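# Swing the folded wire-holder arm fully outward

## Task

On the harness board, find the wire holder mounted on a swing arm that is currently folded in over the board and rotate that arm outward until it reaches its end stop. It counts only if the arm stays at the end stop without the robot holding it. Afterwards release it and move the hand away.

## Robot and tools

ROBOT. There is one arm, a six-joint arm carrying a five-finger right hand. Every motion command drives one reference spot, the hand point. It sits 0.05 m in front of the palm, where the index pad meets the thumb tip in a pinch. Its axes: +z runs along the straightened fingers, +y comes out of the palm, and +x runs across the palm away from the thumb. Straight fingers reach 0.06-0.07 m past the point along +z. Across the palm the hand extends 0.08 m toward the little finger. Toward the thumb it extends 0.02 m with the thumb turned in front of the palm, and up to 0.09 m otherwise. A rigid bracket on the little-finger side of the wrist can collide with things. It stands 0.03 m beyond the point along +y and 0.11 m out across the palm.

SCENE FRAME. The origin is on the table top below the arm base, with +z up. +y is to the left when you face along +x. Results report end_effector_position in metres, end_effector_quat_wxyz, and linear and angular velocities in m/s and rad/s, all in this frame. The printed position grows less accurate at long reach.

ROW FORMAT (execute_actions and move). A row is 14 numbers, each between -1 and 1, in this order: dx, dy, dz, rx, ry, rz, little, ring, middle, index, thumb_bend, thumb_turn, force_limit, speed. The first six are an offset, not a pose. They are measured in the hand point's own axes, from the pose measured at the start of the action. For a call's first action, that is the last pose a result reported. A value of 1.0 equals 0.6 m, or 180 degrees for rx, ry, rz, which together form one rotation vector. Finger numbers are targets: -1 is straight/open and +1 is fully curled. thumb_bend runs from -1 straight to +1 bent. thumb_turn runs from -1 beside the palm to +1 opposite the fingers. A pinch is roughly index +0.22, thumb_bend +0.75, thumb_turn +0.57. force_limit maps linearly from about 0 N at -1 to 10 N at +1 (15 N for the two thumb motors). It stops only closing motors. speed maps from nearly zero at -1 to full speed at +1, where a full finger stroke takes 0.6 s. A motor moves only when its target changes by at least 0.01. It then locks once it arrives or hits force_limit.

execute_actions(actions): takes a list of actions. Each action is a table of up to 15 rows, each row lasting one 1/30 s step. Missing rows repeat the last row. Every row's offset is relative to the action's start pose, not to the previous row. Each step is clipped to within 100 mm and 16 degrees of the measured pose, so large offsets need several actions. An empty list simply returns the current state and images.

move(target, speed, stop_force, blocking): target is a single 14-number row whose offset is taken from the last reported pose. The hand point follows a straight path there, turning the short way. The hand numbers are sent at the start. speed is the path's top speed in m/s, from 0.002 to 0.5 (default 0.25). Rotation is capped at twice that value in rad/s. The path lasts 0.5-10 s and is cut off at 10 s. It does not avoid obstacles, and the real motion can lag, stray, or overshoot the speed. stop_force is optional, from 9 to 40 N. It ends the path when the wrist sensor feels that much extra push against the direction of travel for two steps. The hand then backs up two steps and holds. This is unreliable on moves that rotate, and you must leave it out when pulling away from a contact. blocking=false returns after 0.5 s and cannot be combined with stop_force. While such a move runs, use wait or stop before sending anything else. The result adds a move: line. Its ending is done, off_target, moving, held, fault, or contact (stop_force ended it), along with the distance to target and any limits: paced means the pose was clipped, held means a clearance check blocked some steps.

wait(seconds): 0-10 s; lets the scene run while holding the last command. stop(): brakes a running move. zoom_image(camera, region): camera is cam_high, cam_low or cam_wrist (each 504x504). region is [x0, y0, x1, y1] in pixels, at most 504x504. show_instructions(): shows the reference image. finished_scene(scene): ends the current scene (pass its number) and cannot be undone. The goal must still hold once the robot has settled.

RESULT LINES. Hand target is where the controller is currently heading. Three lists follow the six motors in row order. hand_measured gives positions. hand_stopped_by gives moving, target, force, stalled or fault. hand_load_n gives the load in N, positive when something pushes the finger open. Wrist force and Wrist torque are flange-sensor readings along the end-effector axes. Each axis is offset by up to about 4 N, noisy, and saturates near 50 N; no reading at the start is normal. A pose unreachable line means the clearance check altered or blocked a command. MOTOR HOT warns from 70 °C. At 85 °C the brakes lock until the motors cool.

SAFETY. The arm is stiff. Pushing even slightly past firm contact can trigger a fault stop: a joint torque at its limit (138 N m for the big joints, 25.7 N m for the wrists) or 150 N of external force. The arm then halts for 10 s and drops the rest of the call. Approach the board slowly, use stop_force at low speed, and never aim far beyond a surface. Avoid slams, dropping or knocking things over, and hard sustained pushes.

STRATEGY HINT. Locate the folded swing arm in the cameras. Push or guide its free end sideways with the fingers at low speed until it stops at its outer limit. Check that it stays there, then open the hand, lift off without stop_force, and retreat.

Each tool is called by a JSON object that holds its "method" and its "body", one argument or row to a line.

Reference images:

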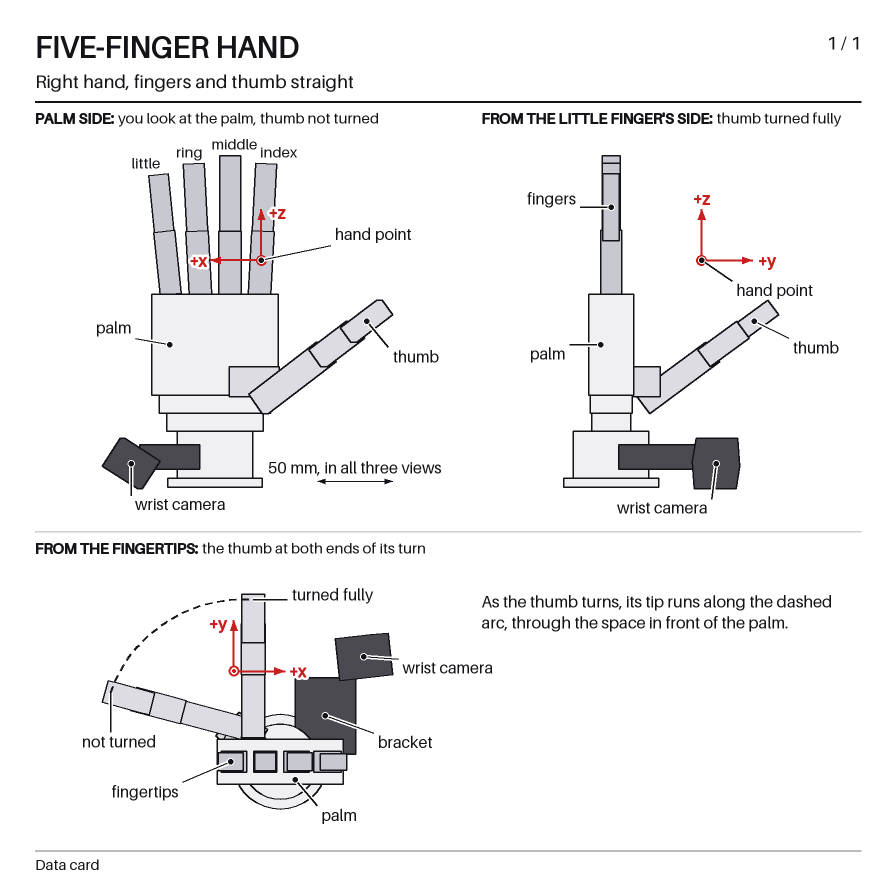

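## Session

I'll start by looking at the current state of the scene.

{"method": "execute_actions", "body": {
  "actions": []
}}

Scene clock: 0.00 s.
end_effector_position=(+0.7587, -0.2431, +0.1960) hand_measured=(-1.000, -1.000, -1.000, -1.000, -1.000, -1.000) hand_load_n=(+0.0, +0.0, +0.0, +0.0, +0.0, +0.0) hand_stopped_by=(target, target, target, target, target, target) hand_force_limit=0.00 hand_speed=-0.80 end_effector_quat_wxyz=(-0.382, +0.694, -0.352, +0.499) end_effector_velocity=(+0.000, -0.000, -0.000) end_effector_angular_velocity=(-0.001, +0.001, -0.001)
Joint positions: [-0.582 -1.278  1.413  0.08   1.081 -4.283]
Joint velocities: [ 0.     0.    -0.     0.     0.002 -0.   ]
Motor temperatures (°C, as the motors report them): [24 23 23 29 28 31]
Wrist force (N, on the end effector, along its own x y z axes, offset not removed): no reading
Wrist torque (N m, same axes, about the end effector's origin, offset not removed): no reading
Hand target: +0.759, -0.243, +0.196; -0.382, +0.694, -0.352, +0.499

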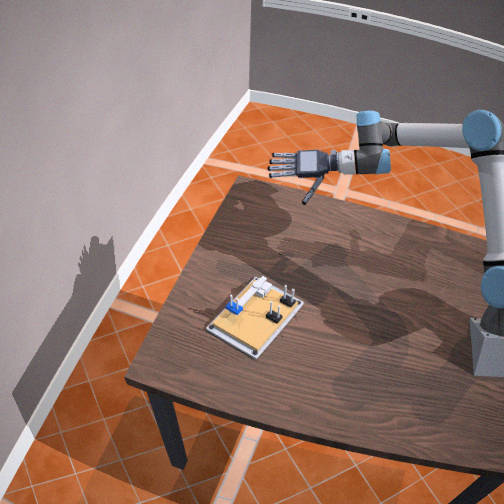

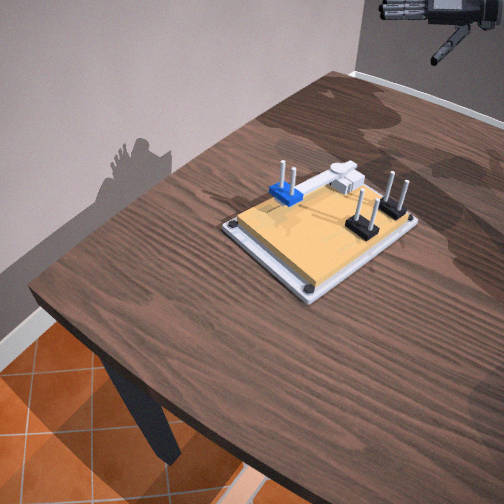

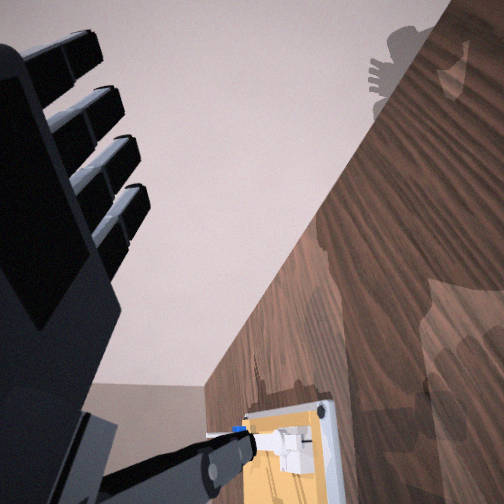

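{"method": "zoom_image", "body": {
  "camera": "cam_low",
  "region": [210, 140, 430, 320]
}}

{"method": "zoom_image", "body": {
  "camera": "cam_high",
  "region": [195, 260, 315, 370]
}}

Region (210, 140, 430, 320) of cam_low's 504x504 image, scaled by 2.291, with more detail than that image has; it fills the top 412 rows of this view, and the rest is white.

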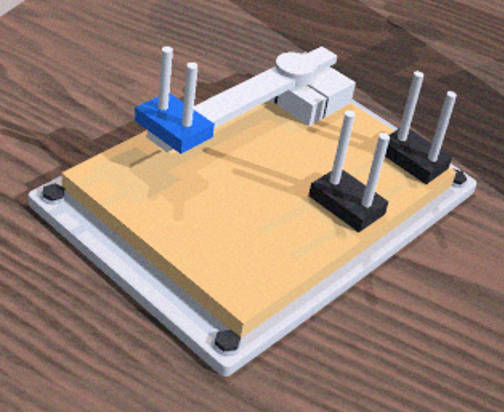

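Region (195, 260, 315, 370) of cam_high's 504x504 image, scaled by 4.200, with more detail than that image has; it fills the top 462 rows of this view, and the rest is white.

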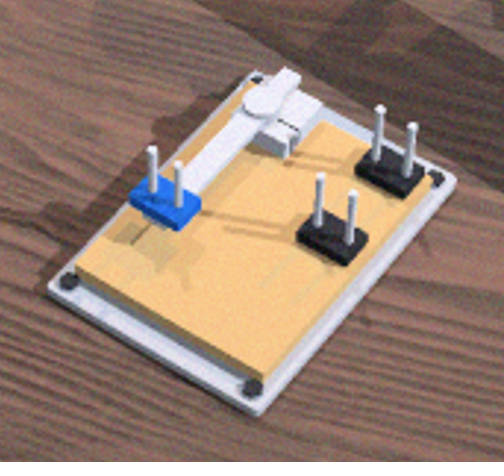

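{"method": "zoom_image", "body": {
  "camera": "cam_high",
  "region": [250, 110, 410, 230]
}}

{"method": "zoom_image", "body": {
  "camera": "cam_low",
  "region": [290, 145, 380, 215]
}}

{"method": "zoom_image", "body": {
  "camera": "cam_wrist",
  "region": [190, 384, 370, 504]
}}

Region (250, 110, 410, 230) of cam_high's 504x504 image, scaled by 3.150, with more detail than that image has; it fills the top 378 rows of this view, and the rest is white.

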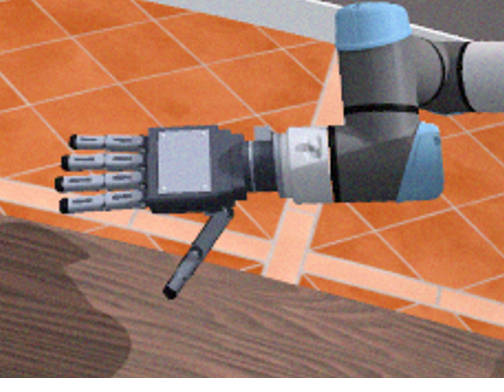

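Region (290, 145, 380, 215) of cam_low's 504x504 image, scaled by 5.600, with more detail than that image has.

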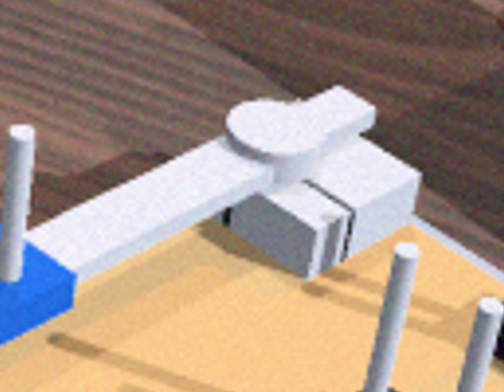

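Region (190, 384, 370, 504) of cam_wrist's 504x504 image, scaled by 2.800, with more detail than that image has.

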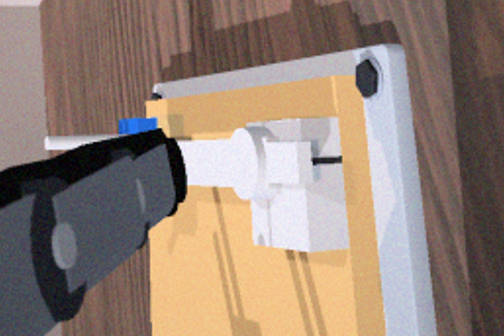

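{"method": "zoom_image", "body": {
  "camera": "cam_low",
  "region": [364, 0, 504, 80]
}}

Region (364, 0, 504, 80) of cam_low's 504x504 image, scaled by 3.600, with more detail than that image has; it fills the top 288 rows of this view, and the rest is white.

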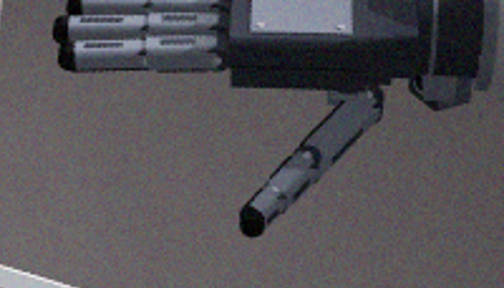

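{"method": "move", "body": {
  "target": [-0.5068, -0.2513, 0.1582, 0.0783, -0.2740, -0.4415, -1, -1, -1, -1, -1, 1, 0, 0.5],
  "speed": 0.4
}}

Scene clock: 21.27 s.
end_effector_position=(+0.7892, +0.1074, +0.1808) hand_measured=(-1.000, -1.000, -1.000, -1.000, -1.000, +1.000) hand_load_n=(+0.0, +0.0, +0.0, +0.0, +0.0, +0.0) hand_stopped_by=(target, target, target, target, target, target) hand_force_limit=0.00 hand_speed=0.50 end_effector_quat_wxyz=(-0.162, +0.837, +0.390, +0.348) end_effector_velocity=(+0.001, +0.002, +0.000) end_effector_angular_velocity=(-0.011, +0.006, +0.009)
Joint positions: [-0.015 -0.673  0.829  0.849  1.553 -5.622]
Joint velocities: [ 0.005  0.015 -0.026  0.022  0.009 -0.004]
Motor temperatures (°C, as the motors report them): [24 23 23 29 28 31]
Wrist force (N, on the end effector, along its own x y z axes, offset not removed): [0.2 -0.3 0.5]
Wrist torque (N m, same axes, about the end effector's origin, offset not removed): [-0.12 -0.06 -0.23]
Hand target: +0.789, +0.108, +0.181; -0.162, +0.837, +0.391, +0.347
Off the commanded pose: 0.001 m, 0 deg.
move: done
camera_calibration (this result's frames):
cam_wrist: T_world_to_cam=[[0.714807, -0.694799, -0.0794035, -0.471489], [-0.692917, -0.688348, -0.214579, 0.661229], [0.0944321, 0.208403, -0.973474, 0.211942], [0, 0, 0, 1]] pos_world=[0.775186, 0.0833959, 0.310768]

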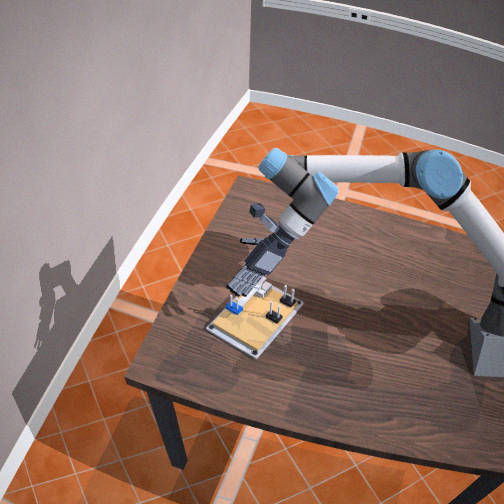

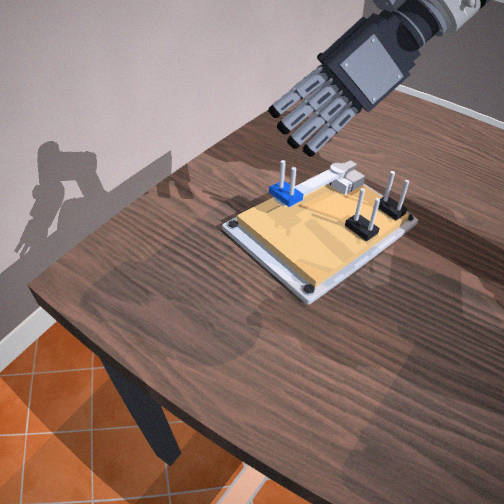

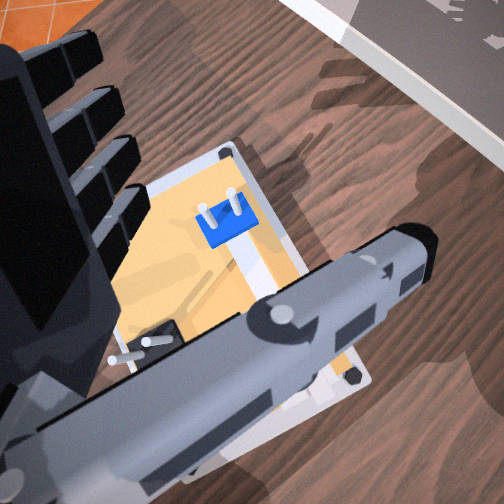

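{"method": "zoom_image", "body": {
  "camera": "cam_wrist",
  "region": [100, 130, 320, 330]
}}

{"method": "zoom_image", "body": {
  "camera": "cam_low",
  "region": [220, 60, 420, 250]
}}

Region (100, 130, 320, 330) of cam_wrist's 504x504 image, scaled by 2.291, with more detail than that image has; it fills the top 458 rows of this view, and the rest is white.

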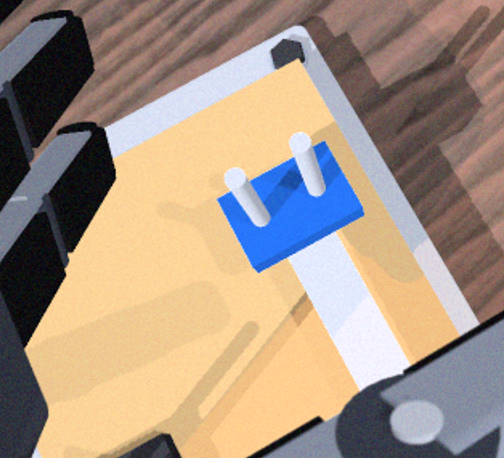

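Region (220, 60, 420, 250) of cam_low's 504x504 image, scaled by 2.520, with more detail than that image has; it fills the top 479 rows of this view, and the rest is white.

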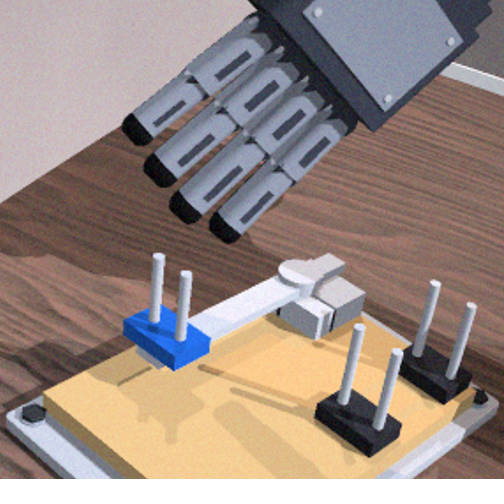

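{"method": "move", "body": {
  "target": [-0.0610, -0.0100, 0.0893, 0, 0, 0, -1, -1, -1, -1, -1, 1, 0, 0.5],
  "speed": 0.15
}}

Scene clock: 25.43 s.
end_effector_position=(+0.7924, +0.1206, +0.1174) hand_measured=(-1.000, -1.000, -1.000, -1.000, -1.000, +1.000) hand_load_n=(+0.0, +0.0, +0.0, +0.0, +0.0, +0.0) hand_stopped_by=(target, target, target, target, target, target) hand_force_limit=0.00 hand_speed=0.50 end_effector_quat_wxyz=(-0.163, +0.837, +0.390, +0.348) end_effector_velocity=(+0.000, +0.001, -0.003) end_effector_angular_velocity=(+0.001, -0.001, -0.000)
Joint positions: [-0.053 -0.629  0.903  0.732  1.533 -5.654]
Joint velocities: [-0.002  0.003  0.002 -0.005 -0.002 -0.001]
Motor temperatures (°C, as the motors report them): [24 23 23 29 28 31]
Wrist force (N, on the end effector, along its own x y z axes, offset not removed): [0.8 0.1 0.4]
Wrist torque (N m, same axes, about the end effector's origin, offset not removed): [-0.07 -0.04 -0.13]
Hand target: +0.792, +0.121, +0.117; -0.163, +0.837, +0.390, +0.348
Off the commanded pose: 0.000 m, 0 deg.
move: done
camera_calibration (this result's frames):
cam_wrist: T_world_to_cam=[[0.714808, -0.694791, -0.0794725, -0.469642], [-0.692923, -0.688342, -0.214578, 0.658908], [0.0943825, 0.20845, -0.973468, 0.147237], [0, 0, 0, 1]] pos_world=[0.77838, 0.09656, 0.247394]

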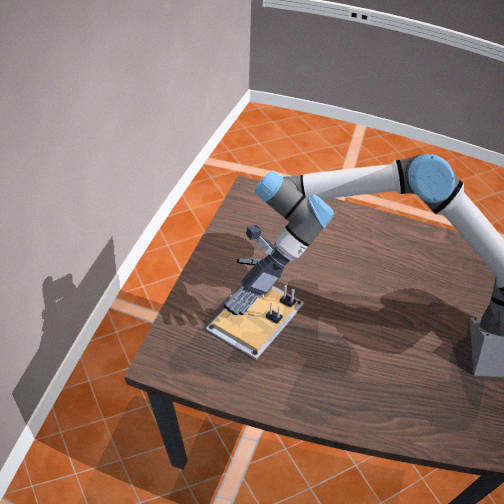

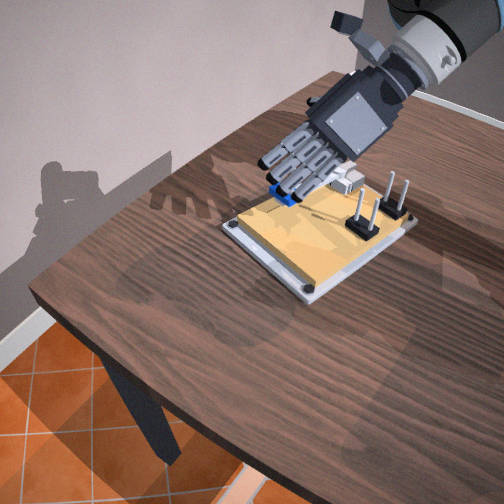

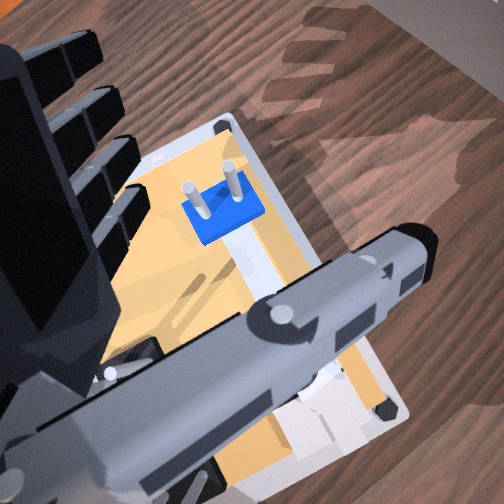

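{"method": "zoom_image", "body": {
  "camera": "cam_wrist",
  "region": [90, 100, 310, 300]
}}

{"method": "zoom_image", "body": {
  "camera": "cam_low",
  "region": [220, 100, 420, 260]
}}

{"method": "zoom_image", "body": {
  "camera": "cam_wrist",
  "region": [240, 330, 420, 480]
}}

Region (90, 100, 310, 300) of cam_wrist's 504x504 image, scaled by 2.291, with more detail than that image has; it fills the top 458 rows of this view, and the rest is white.

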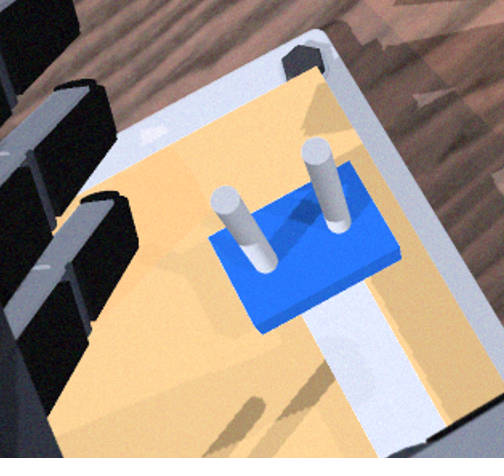

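Region (220, 100, 420, 260) of cam_low's 504x504 image, scaled by 2.520, with more detail than that image has; it fills the top 403 rows of this view, and the rest is white.

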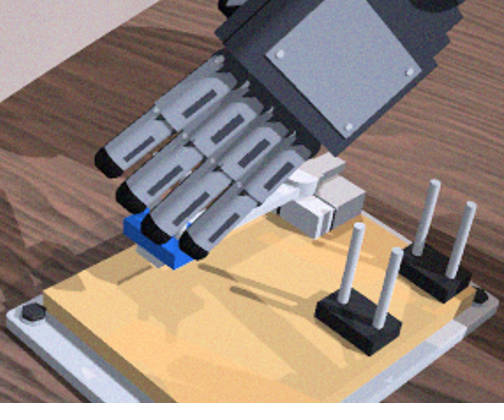

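Region (240, 330, 420, 480) of cam_wrist's 504x504 image, scaled by 2.800, with more detail than that image has.

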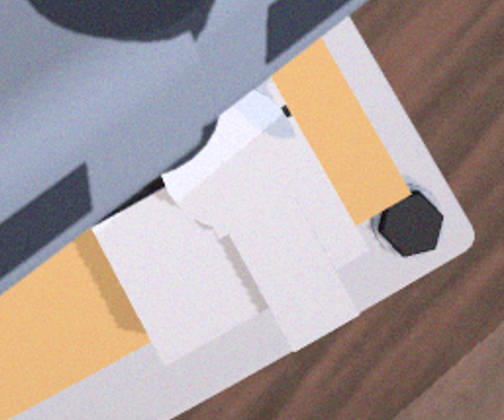

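{"method": "move", "body": {
  "target": [-0.0055, 0.1512, 0.0072, -0.0884, 0, 0.0884, -1, -1, -1, -1, -1, 1, 0, 0.5],
  "speed": 0.12,
  "stop_force": 20
}}

Scene clock: 33.17 s.
end_effector_position=(+0.8620, +0.0628, +0.1119) hand_measured=(-1.000, -1.000, -1.000, -1.000, -1.000, +1.000) hand_load_n=(+0.0, +0.0, +0.0, +0.0, +0.0, +0.0) hand_stopped_by=(target, target, target, target, target, target) hand_force_limit=0.00 hand_speed=0.50 end_effector_quat_wxyz=(-0.092, +0.897, +0.220, +0.372) end_effector_velocity=(+0.002, -0.002, -0.000) end_effector_angular_velocity=(-0.003, +0.003, -0.011)
Joint positions: [-0.057 -0.514  0.647  0.673  1.722 -5.39 ]
Joint velocities: [ 0.001  0.009 -0.018  0.006  0.01   0.007]
Motor temperatures (°C, as the motors report them): [24 23 23 29 28 31]
Wrist force (N, on the end effector, along its own x y z axes, offset not removed): [-0.8 -0.6 0.9]
Wrist torque (N m, same axes, about the end effector's origin, offset not removed): [0.10 0.07 -0.15]
Hand target: +0.862, +0.063, +0.112; -0.092, +0.897, +0.219, +0.372
Off the commanded pose: 0.000 m, 0 deg.
move: done
camera_calibration (this result's frames):
cam_wrist: T_world_to_cam=[[0.395596, -0.914919, -0.080163, -0.270922], [-0.903329, -0.371849, -0.213834, 0.827551], [0.165832, 0.157005, -0.973575, 0.0889805], [0, 0, 0, 1]] pos_world=[0.839971, 0.0458823, 0.24187]

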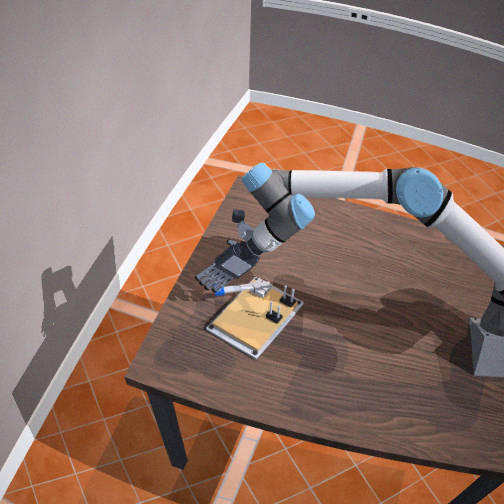

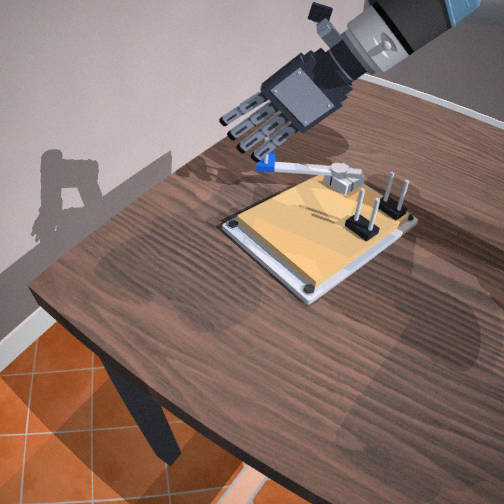

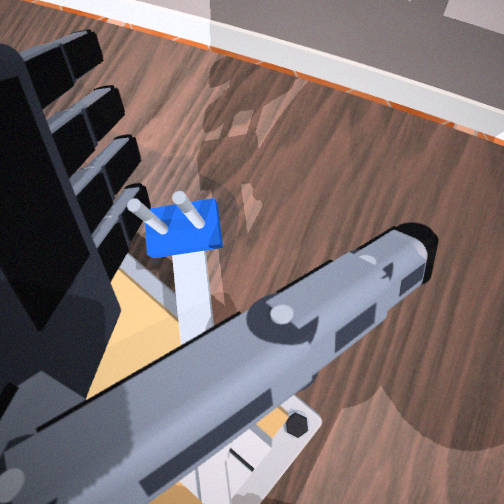

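The arm is swinging. Let me check the contact geometry.

{"method": "zoom_image", "body": {
  "camera": "cam_wrist",
  "region": [60, 120, 280, 320]
}}

{"method": "zoom_image", "body": {
  "camera": "cam_low",
  "region": [200, 80, 400, 240]
}}

Region (60, 120, 280, 320) of cam_wrist's 504x504 image, scaled by 2.291, with more detail than that image has; it fills the top 458 rows of this view, and the rest is white.

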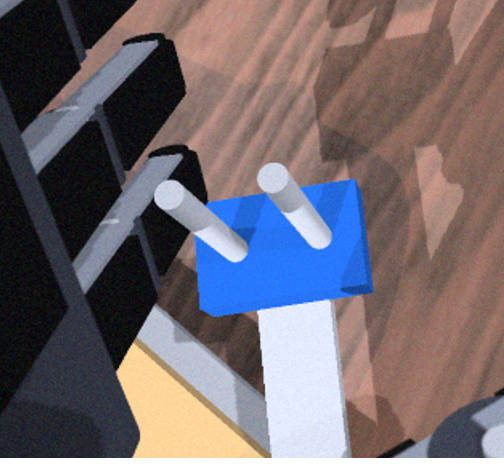

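Region (200, 80, 400, 240) of cam_low's 504x504 image, scaled by 2.520, with more detail than that image has; it fills the top 403 rows of this view, and the rest is white.

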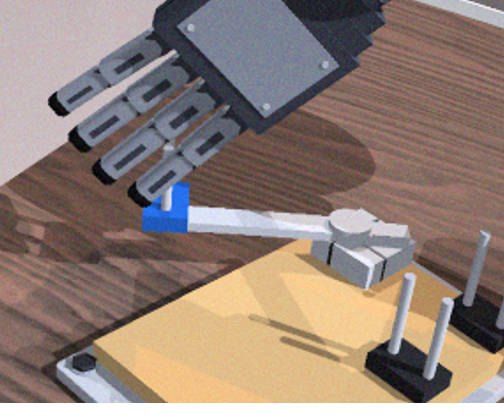

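{"method": "move", "body": {
  "target": [-0.0427, 0.0990, -0.0427, -0.0884, 0, 0.0884, -1, -1, -1, -1, -1, 1, 0, 0.5],
  "speed": 0.12,
  "stop_force": 20
}}

Scene clock: 36.23 s.
end_effector_position=(+0.8572, -0.0064, +0.1117) hand_measured=(-1.000, -1.000, -1.000, -1.000, -1.000, +1.000) hand_load_n=(+0.0, +0.0, +0.0, +0.0, +0.0, +0.0) hand_stopped_by=(target, target, target, target, target, target) hand_force_limit=0.00 hand_speed=0.50 end_effector_quat_wxyz=(-0.018, +0.923, +0.041, +0.383) end_effector_velocity=(-0.000, -0.003, +0.000) end_effector_angular_velocity=(-0.001, -0.000, -0.014)
Joint positions: [-0.063 -0.564  0.712  0.507  1.951 -5.156]
Joint velocities: [-0.     0.    -0.002 -0.003  0.009  0.008]
Motor temperatures (°C, as the motors report them): [24 23 23 29 28 31]
Wrist force (N, on the end effector, along its own x y z axes, offset not removed): [-0.7 -1.6 0.0]
Wrist torque (N m, same axes, about the end effector's origin, offset not removed): [-0.03 0.06 -0.09]
Hand target: +0.857, -0.007, +0.112; -0.018, +0.923, +0.040, +0.383
Off the commanded pose: 0.000 m, 0 deg.
move: done
camera_calibration (this result's frames):
cam_wrist: T_world_to_cam=[[0.0169696, -0.9966, -0.0806208, -0.00824608], [-0.977126, 0.000565459, -0.212662, 0.862998], [0.211985, 0.0823855, -0.973794, 0.0604004], [0, 0, 0, 1]] pos_world=[0.830594, -0.0136822, 0.24168]

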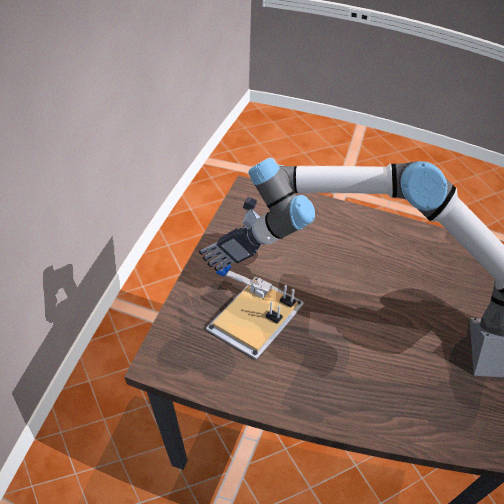

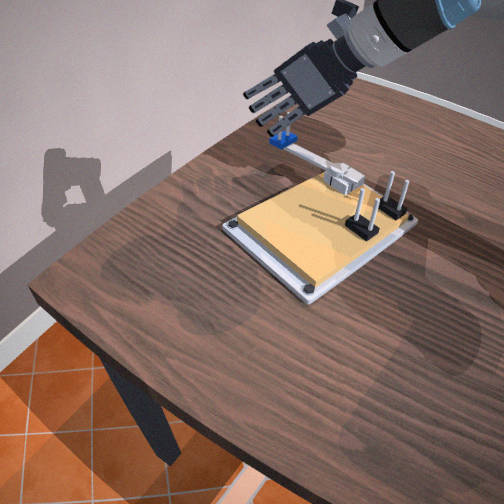

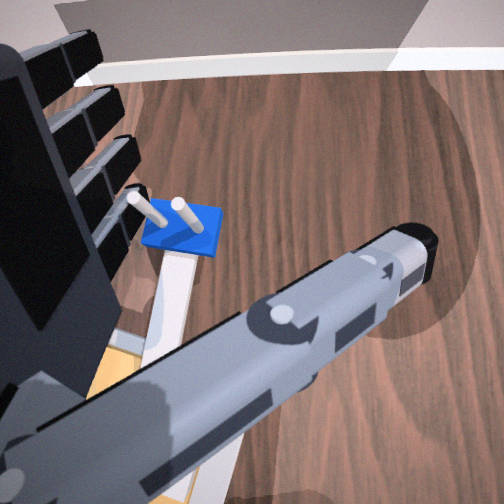

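{"method": "zoom_image", "body": {
  "camera": "cam_low",
  "region": [230, 80, 400, 220]
}}

{"method": "zoom_image", "body": {
  "camera": "cam_low",
  "region": [305, 150, 385, 210]
}}

{"method": "zoom_image", "body": {
  "camera": "cam_wrist",
  "region": [60, 120, 280, 320]
}}

Region (230, 80, 400, 220) of cam_low's 504x504 image, scaled by 2.965, with more detail than that image has; it fills the top 415 rows of this view, and the rest is white.

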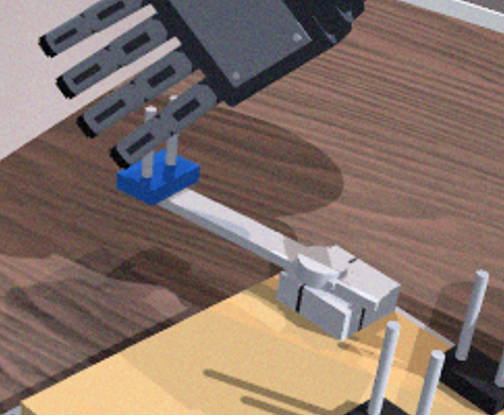

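Region (305, 150, 385, 210) of cam_low's 504x504 image, scaled by 6.300, with more detail than that image has; it fills the top 378 rows of this view, and the rest is white.

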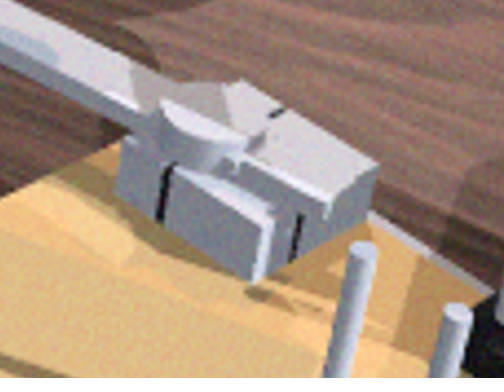

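Region (60, 120, 280, 320) of cam_wrist's 504x504 image, scaled by 2.291, with more detail than that image has; it fills the top 458 rows of this view, and the rest is white.

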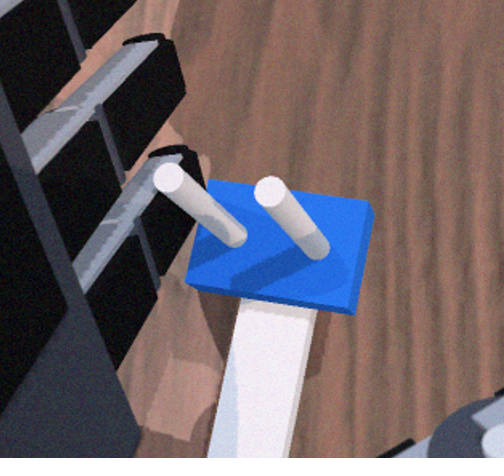

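{"method": "execute_actions", "body": {
  "actions": [
    [[0,0,0,0,0,0,-1,-1,-1,-0.45,-1,1,0.0,-0.6]],
    [[0,0,0,0,0,0,-1,-1,-1,-0.45,-1,1,0.0,-0.6]]
  ]
}}

Scene clock: 39.90 s.
end_effector_position=(+0.8572, -0.0063, +0.1116) hand_measured=(-1.000, -1.000, -1.000, -0.762, -1.000, +1.000) hand_load_n=(+0.0, +0.0, +0.0, +9.5, +0.0, +0.0) hand_stopped_by=(target, target, target, force, target, target) hand_force_limit=0.00 hand_speed=-0.60 end_effector_quat_wxyz=(-0.018, +0.923, +0.041, +0.383) end_effector_velocity=(+0.000, +0.000, +0.000) end_effector_angular_velocity=(+0.000, -0.001, +0.001)
Joint positions: [-0.063 -0.564  0.712  0.507  1.951 -5.156]
Joint velocities: [ 0.     0.    -0.    -0.    -0.001 -0.   ]
Motor temperatures (°C, as the motors report them): [24 23 23 29 28 31]
Wrist force (N, on the end effector, along its own x y z axes, offset not removed): [-0.4 -11.7 5.3]
Wrist torque (N m, same axes, about the end effector's origin, offset not removed): [-0.24 0.14 -0.19]
Hand target: +0.857, -0.006, +0.112; -0.018, +0.923, +0.041, +0.383
Off the commanded pose: 0.000 m, 0 deg.
camera_calibration (this result's frames):
cam_wrist: T_world_to_cam=[[0.0170553, -0.99659, -0.0807332, -0.00826144], [-0.977128, 0.000504582, -0.212652, 0.862997], [0.211968, 0.0825135, -0.973787, 0.0603526], [0, 0, 0, 1]] pos_world=[0.830606, -0.0136486, 0.241622]

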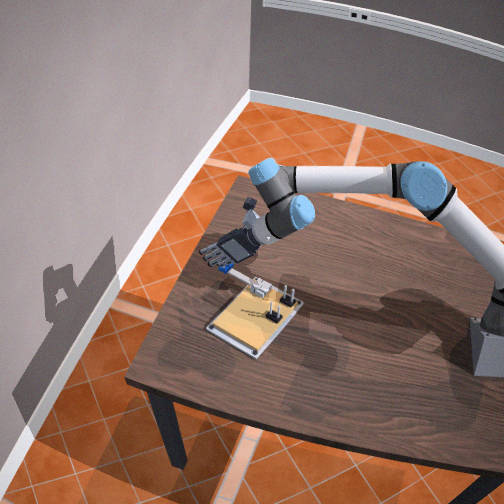

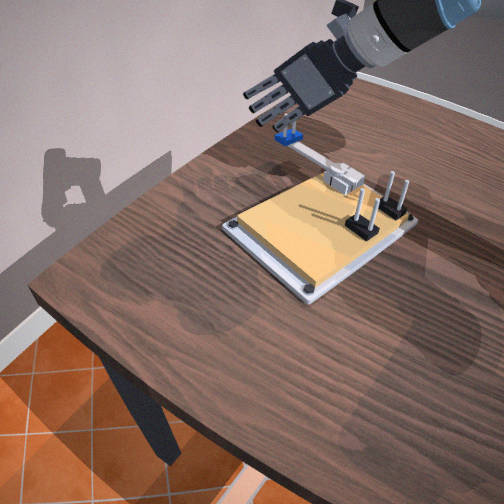

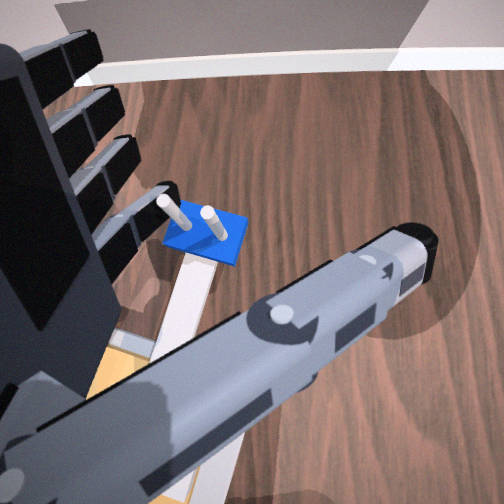

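{"method": "zoom_image", "body": {
  "camera": "cam_wrist",
  "region": [80, 150, 300, 370]
}}

{"method": "zoom_image", "body": {
  "camera": "cam_low",
  "region": [250, 100, 400, 220]
}}

Region (80, 150, 300, 370) of cam_wrist's 504x504 image, scaled by 2.291, with more detail than that image has.

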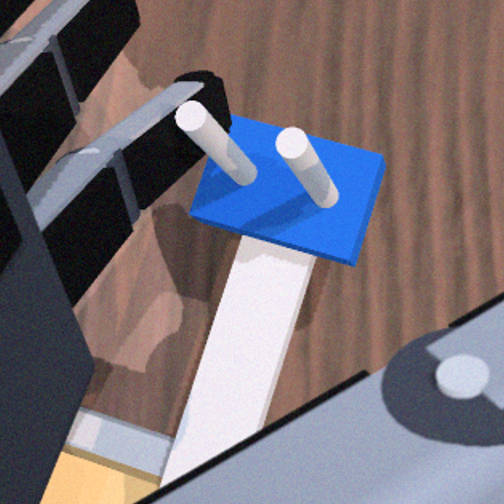

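Region (250, 100, 400, 220) of cam_low's 504x504 image, scaled by 3.360, with more detail than that image has; it fills the top 403 rows of this view, and the rest is white.

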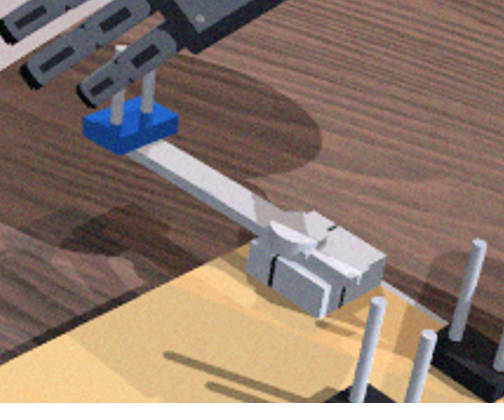

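{"method": "move", "body": {
  "target": [0.0471, -0.05, -0.1415, 0, 0, 0, -1, -1, -1, -1, -1, 1, 0, 0.3],
  "speed": 0.2
}}

Scene clock: 41.63 s.
end_effector_position=(+0.8148, +0.0197, +0.1914) hand_measured=(-1.000, -1.000, -1.000, -1.000, -1.000, +1.000) hand_load_n=(+0.0, +0.0, +0.0, +0.0, +0.0, +0.0) hand_stopped_by=(target, target, target, target, target, target) hand_force_limit=0.00 hand_speed=0.30 end_effector_quat_wxyz=(-0.018, +0.923, +0.041, +0.383) end_effector_velocity=(-0.001, +0.001, +0.002) end_effector_angular_velocity=(+0.001, -0.000, +0.001)
Joint positions: [ 0.041 -0.667  0.784  0.566  2.033 -5.086]
Joint velocities: [ 0.003 -0.003  0.002  0.002  0.001  0.002]
Motor temperatures (°C, as the motors report them): [24 23 23 29 28 31]
Wrist force (N, on the end effector, along its own x y z axes, offset not removed): [1.1 -0.4 0.6]
Wrist torque (N m, same axes, about the end effector's origin, offset not removed): [-0.12 -0.14 -0.10]
Hand target: +0.815, +0.020, +0.192; -0.018, +0.923, +0.041, +0.383
Off the commanded pose: 0.000 m, 0 deg.
move: done
camera_calibration (this result's frames):
cam_wrist: T_world_to_cam=[[0.0170785, -0.996604, -0.0805503, 0.0247623], [-0.977132, 0.000441166, -0.212632, 0.838474], [0.211946, 0.0823397, -0.973806, 0.144889], [0, 0, 0, 1]] pos_world=[0.788169, 0.0123781, 0.321376]

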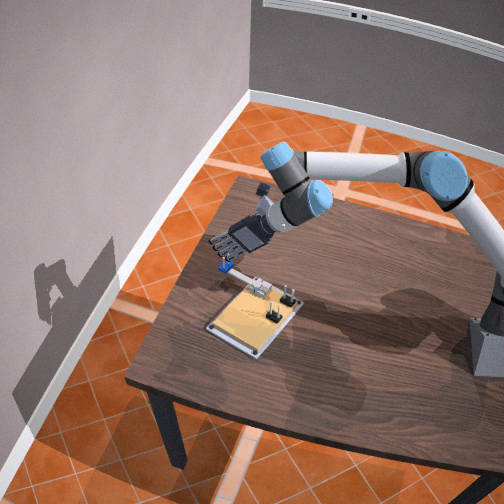

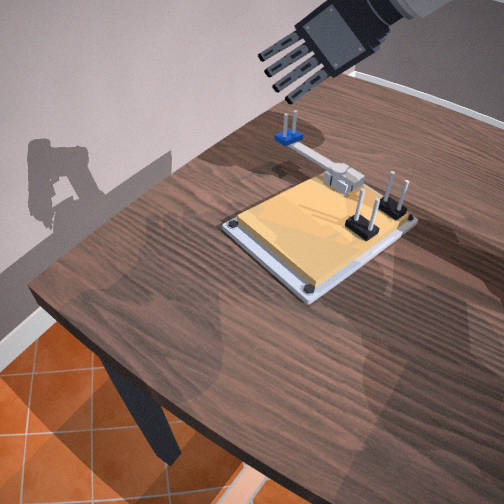

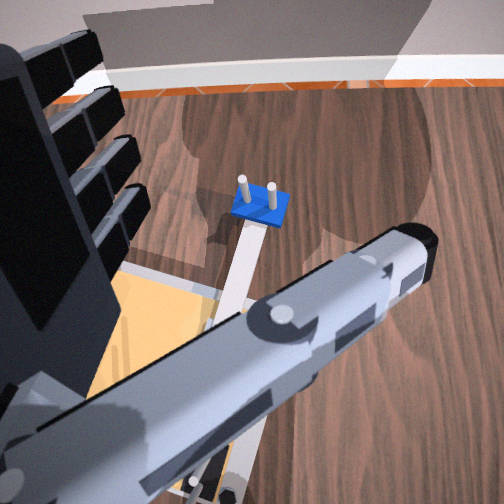

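{"method": "wait", "body": {
  "seconds": 1.0
}}

{"method": "zoom_image", "body": {
  "camera": "cam_low",
  "region": [250, 100, 400, 220]
}}

Scene clock: 42.80 s.
end_effector_position=(+0.8146, +0.0198, +0.1917) hand_measured=(-1.000, -1.000, -1.000, -1.000, -1.000, +1.000) hand_load_n=(+0.0, +0.0, +0.0, +0.0, +0.0, +0.0) hand_stopped_by=(target, target, target, target, target, target) hand_force_limit=0.00 hand_speed=0.30 end_effector_quat_wxyz=(-0.018, +0.923, +0.041, +0.383) end_effector_velocity=(+0.000, -0.000, -0.000) end_effector_angular_velocity=(+0.000, -0.000, -0.000)
Joint positions: [ 0.041 -0.667  0.784  0.566  2.033 -5.086]
Joint velocities: [-0. -0.  0. -0. -0. -0.]
Motor temperatures (°C, as the motors report them): [24 23 23 29 28 31]
Wrist force (N, on the end effector, along its own x y z axes, offset not removed): [-0.2 0.1 0.5]
Wrist torque (N m, same axes, about the end effector's origin, offset not removed): [-0.02 0.09 -0.28]
Hand target: +0.815, +0.020, +0.192; -0.018, +0.923, +0.041, +0.383
Off the commanded pose: 0.000 m, 0 deg.
wait: 1.00 s; at rest from the start
camera_calibration (this result's frames):
cam_wrist: T_world_to_cam=[[0.0170682, -0.996604, -0.0805581, 0.0248891], [-0.97713, 0.000453861, -0.212643, 0.838357], [0.211958, 0.0823451, -0.973803, 0.1452], [0, 0, 0, 1]] pos_world=[0.787983, 0.0124675, 0.321673]

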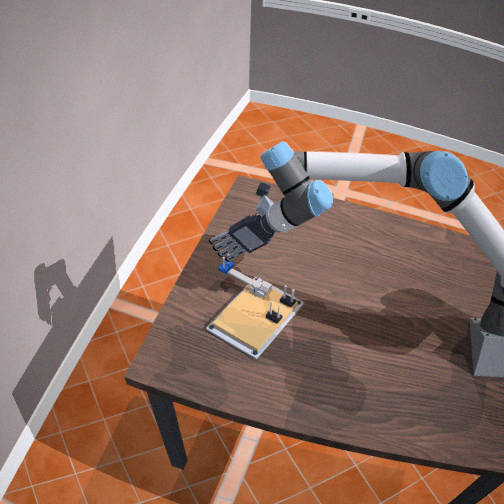

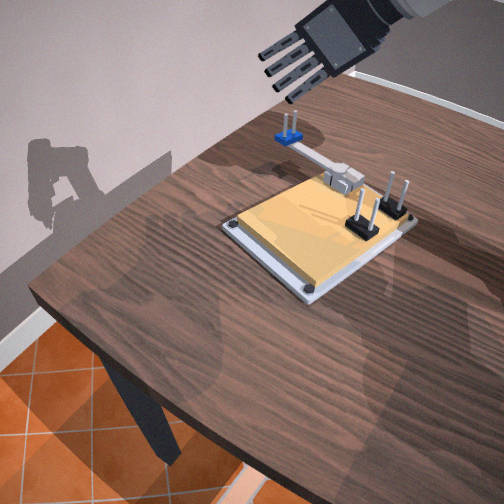

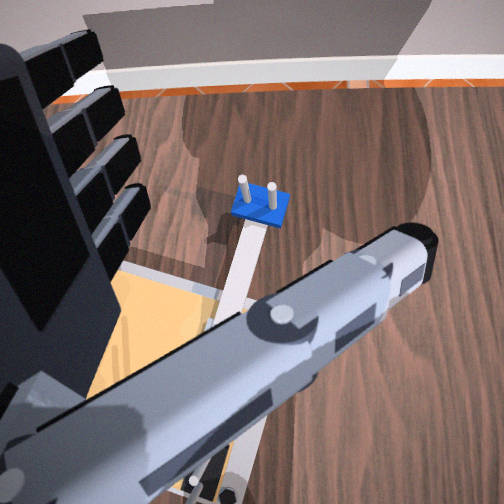

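Region (250, 100, 400, 220) of cam_low's 504x504 image, scaled by 3.360, with more detail than that image has; it fills the top 403 rows of this view, and the rest is white.

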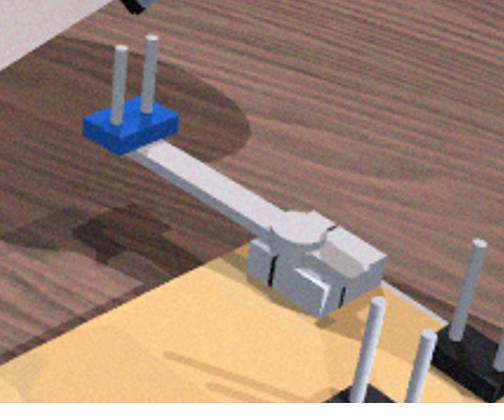

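{"method": "move", "body": {
  "target": [0.0, -0.03, -0.13, 0, 0, 0, -1, -1, -1, -1, -1, 1, 0, 0.3],
  "speed": 0.25
}}

Scene clock: 44.37 s.
end_effector_position=(+0.7583, +0.0326, +0.2466) hand_measured=(-1.000, -1.000, -1.000, -1.000, -1.000, +1.000) hand_load_n=(+0.0, +0.0, +0.0, +0.0, +0.0, +0.0) hand_stopped_by=(target, target, target, target, target, target) hand_force_limit=0.00 hand_speed=0.30 end_effector_quat_wxyz=(-0.018, +0.923, +0.041, +0.383) end_effector_velocity=(-0.002, +0.001, +0.002) end_effector_angular_velocity=(+0.001, -0.001, +0.001)
Joint positions: [ 0.122 -0.795  0.933  0.573  2.095 -5.027]
Joint velocities: [ 0.003 -0.005  0.006 -0.001  0.001  0.002]
Motor temperatures (°C, as the motors report them): [24 23 23 29 28 31]
Wrist force (N, on the end effector, along its own x y z axes, offset not removed): [0.1 -0.1 -0.2]
Wrist torque (N m, same axes, about the end effector's origin, offset not removed): [-0.07 0.04 -0.16]
Hand target: +0.758, +0.033, +0.247; -0.018, +0.923, +0.041, +0.383
Off the commanded pose: 0.000 m, 0 deg.
move: done
camera_calibration (this result's frames):
cam_wrist: T_world_to_cam=[[0.0170623, -0.996616, -0.080413, 0.0430616], [-0.97715, 0.000420649, -0.212548, 0.794984], [0.211863, 0.0822022, -0.973836, 0.209623], [0, 0, 0, 1]] pos_world=[0.731673, 0.02535, 0.376573]

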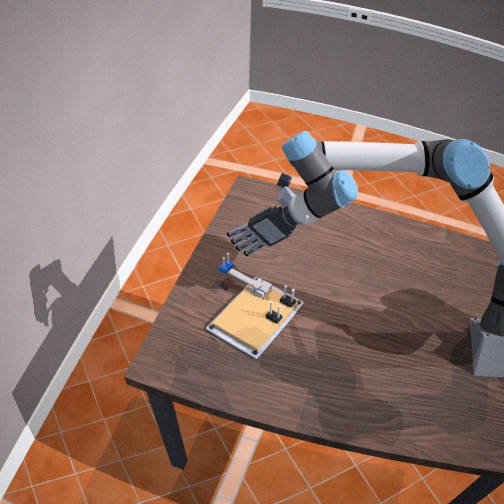

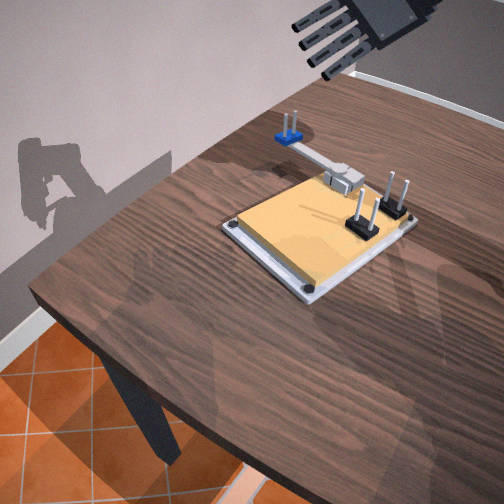

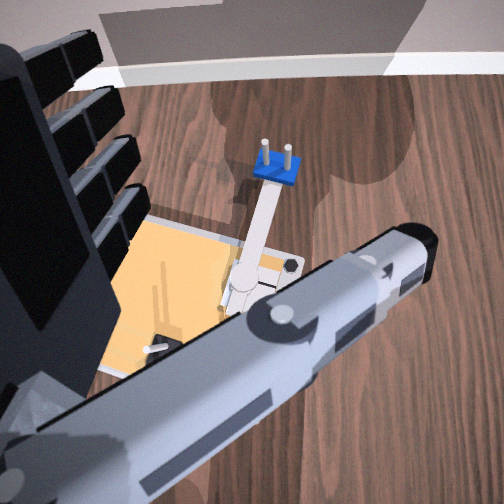

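The swing arm is against its end stop, perpendicular to the board, and stays there by itself. The hand is clear.

{"method": "finished_scene", "body": {
  "scene": 1
}}

The scene is finished: the task was done.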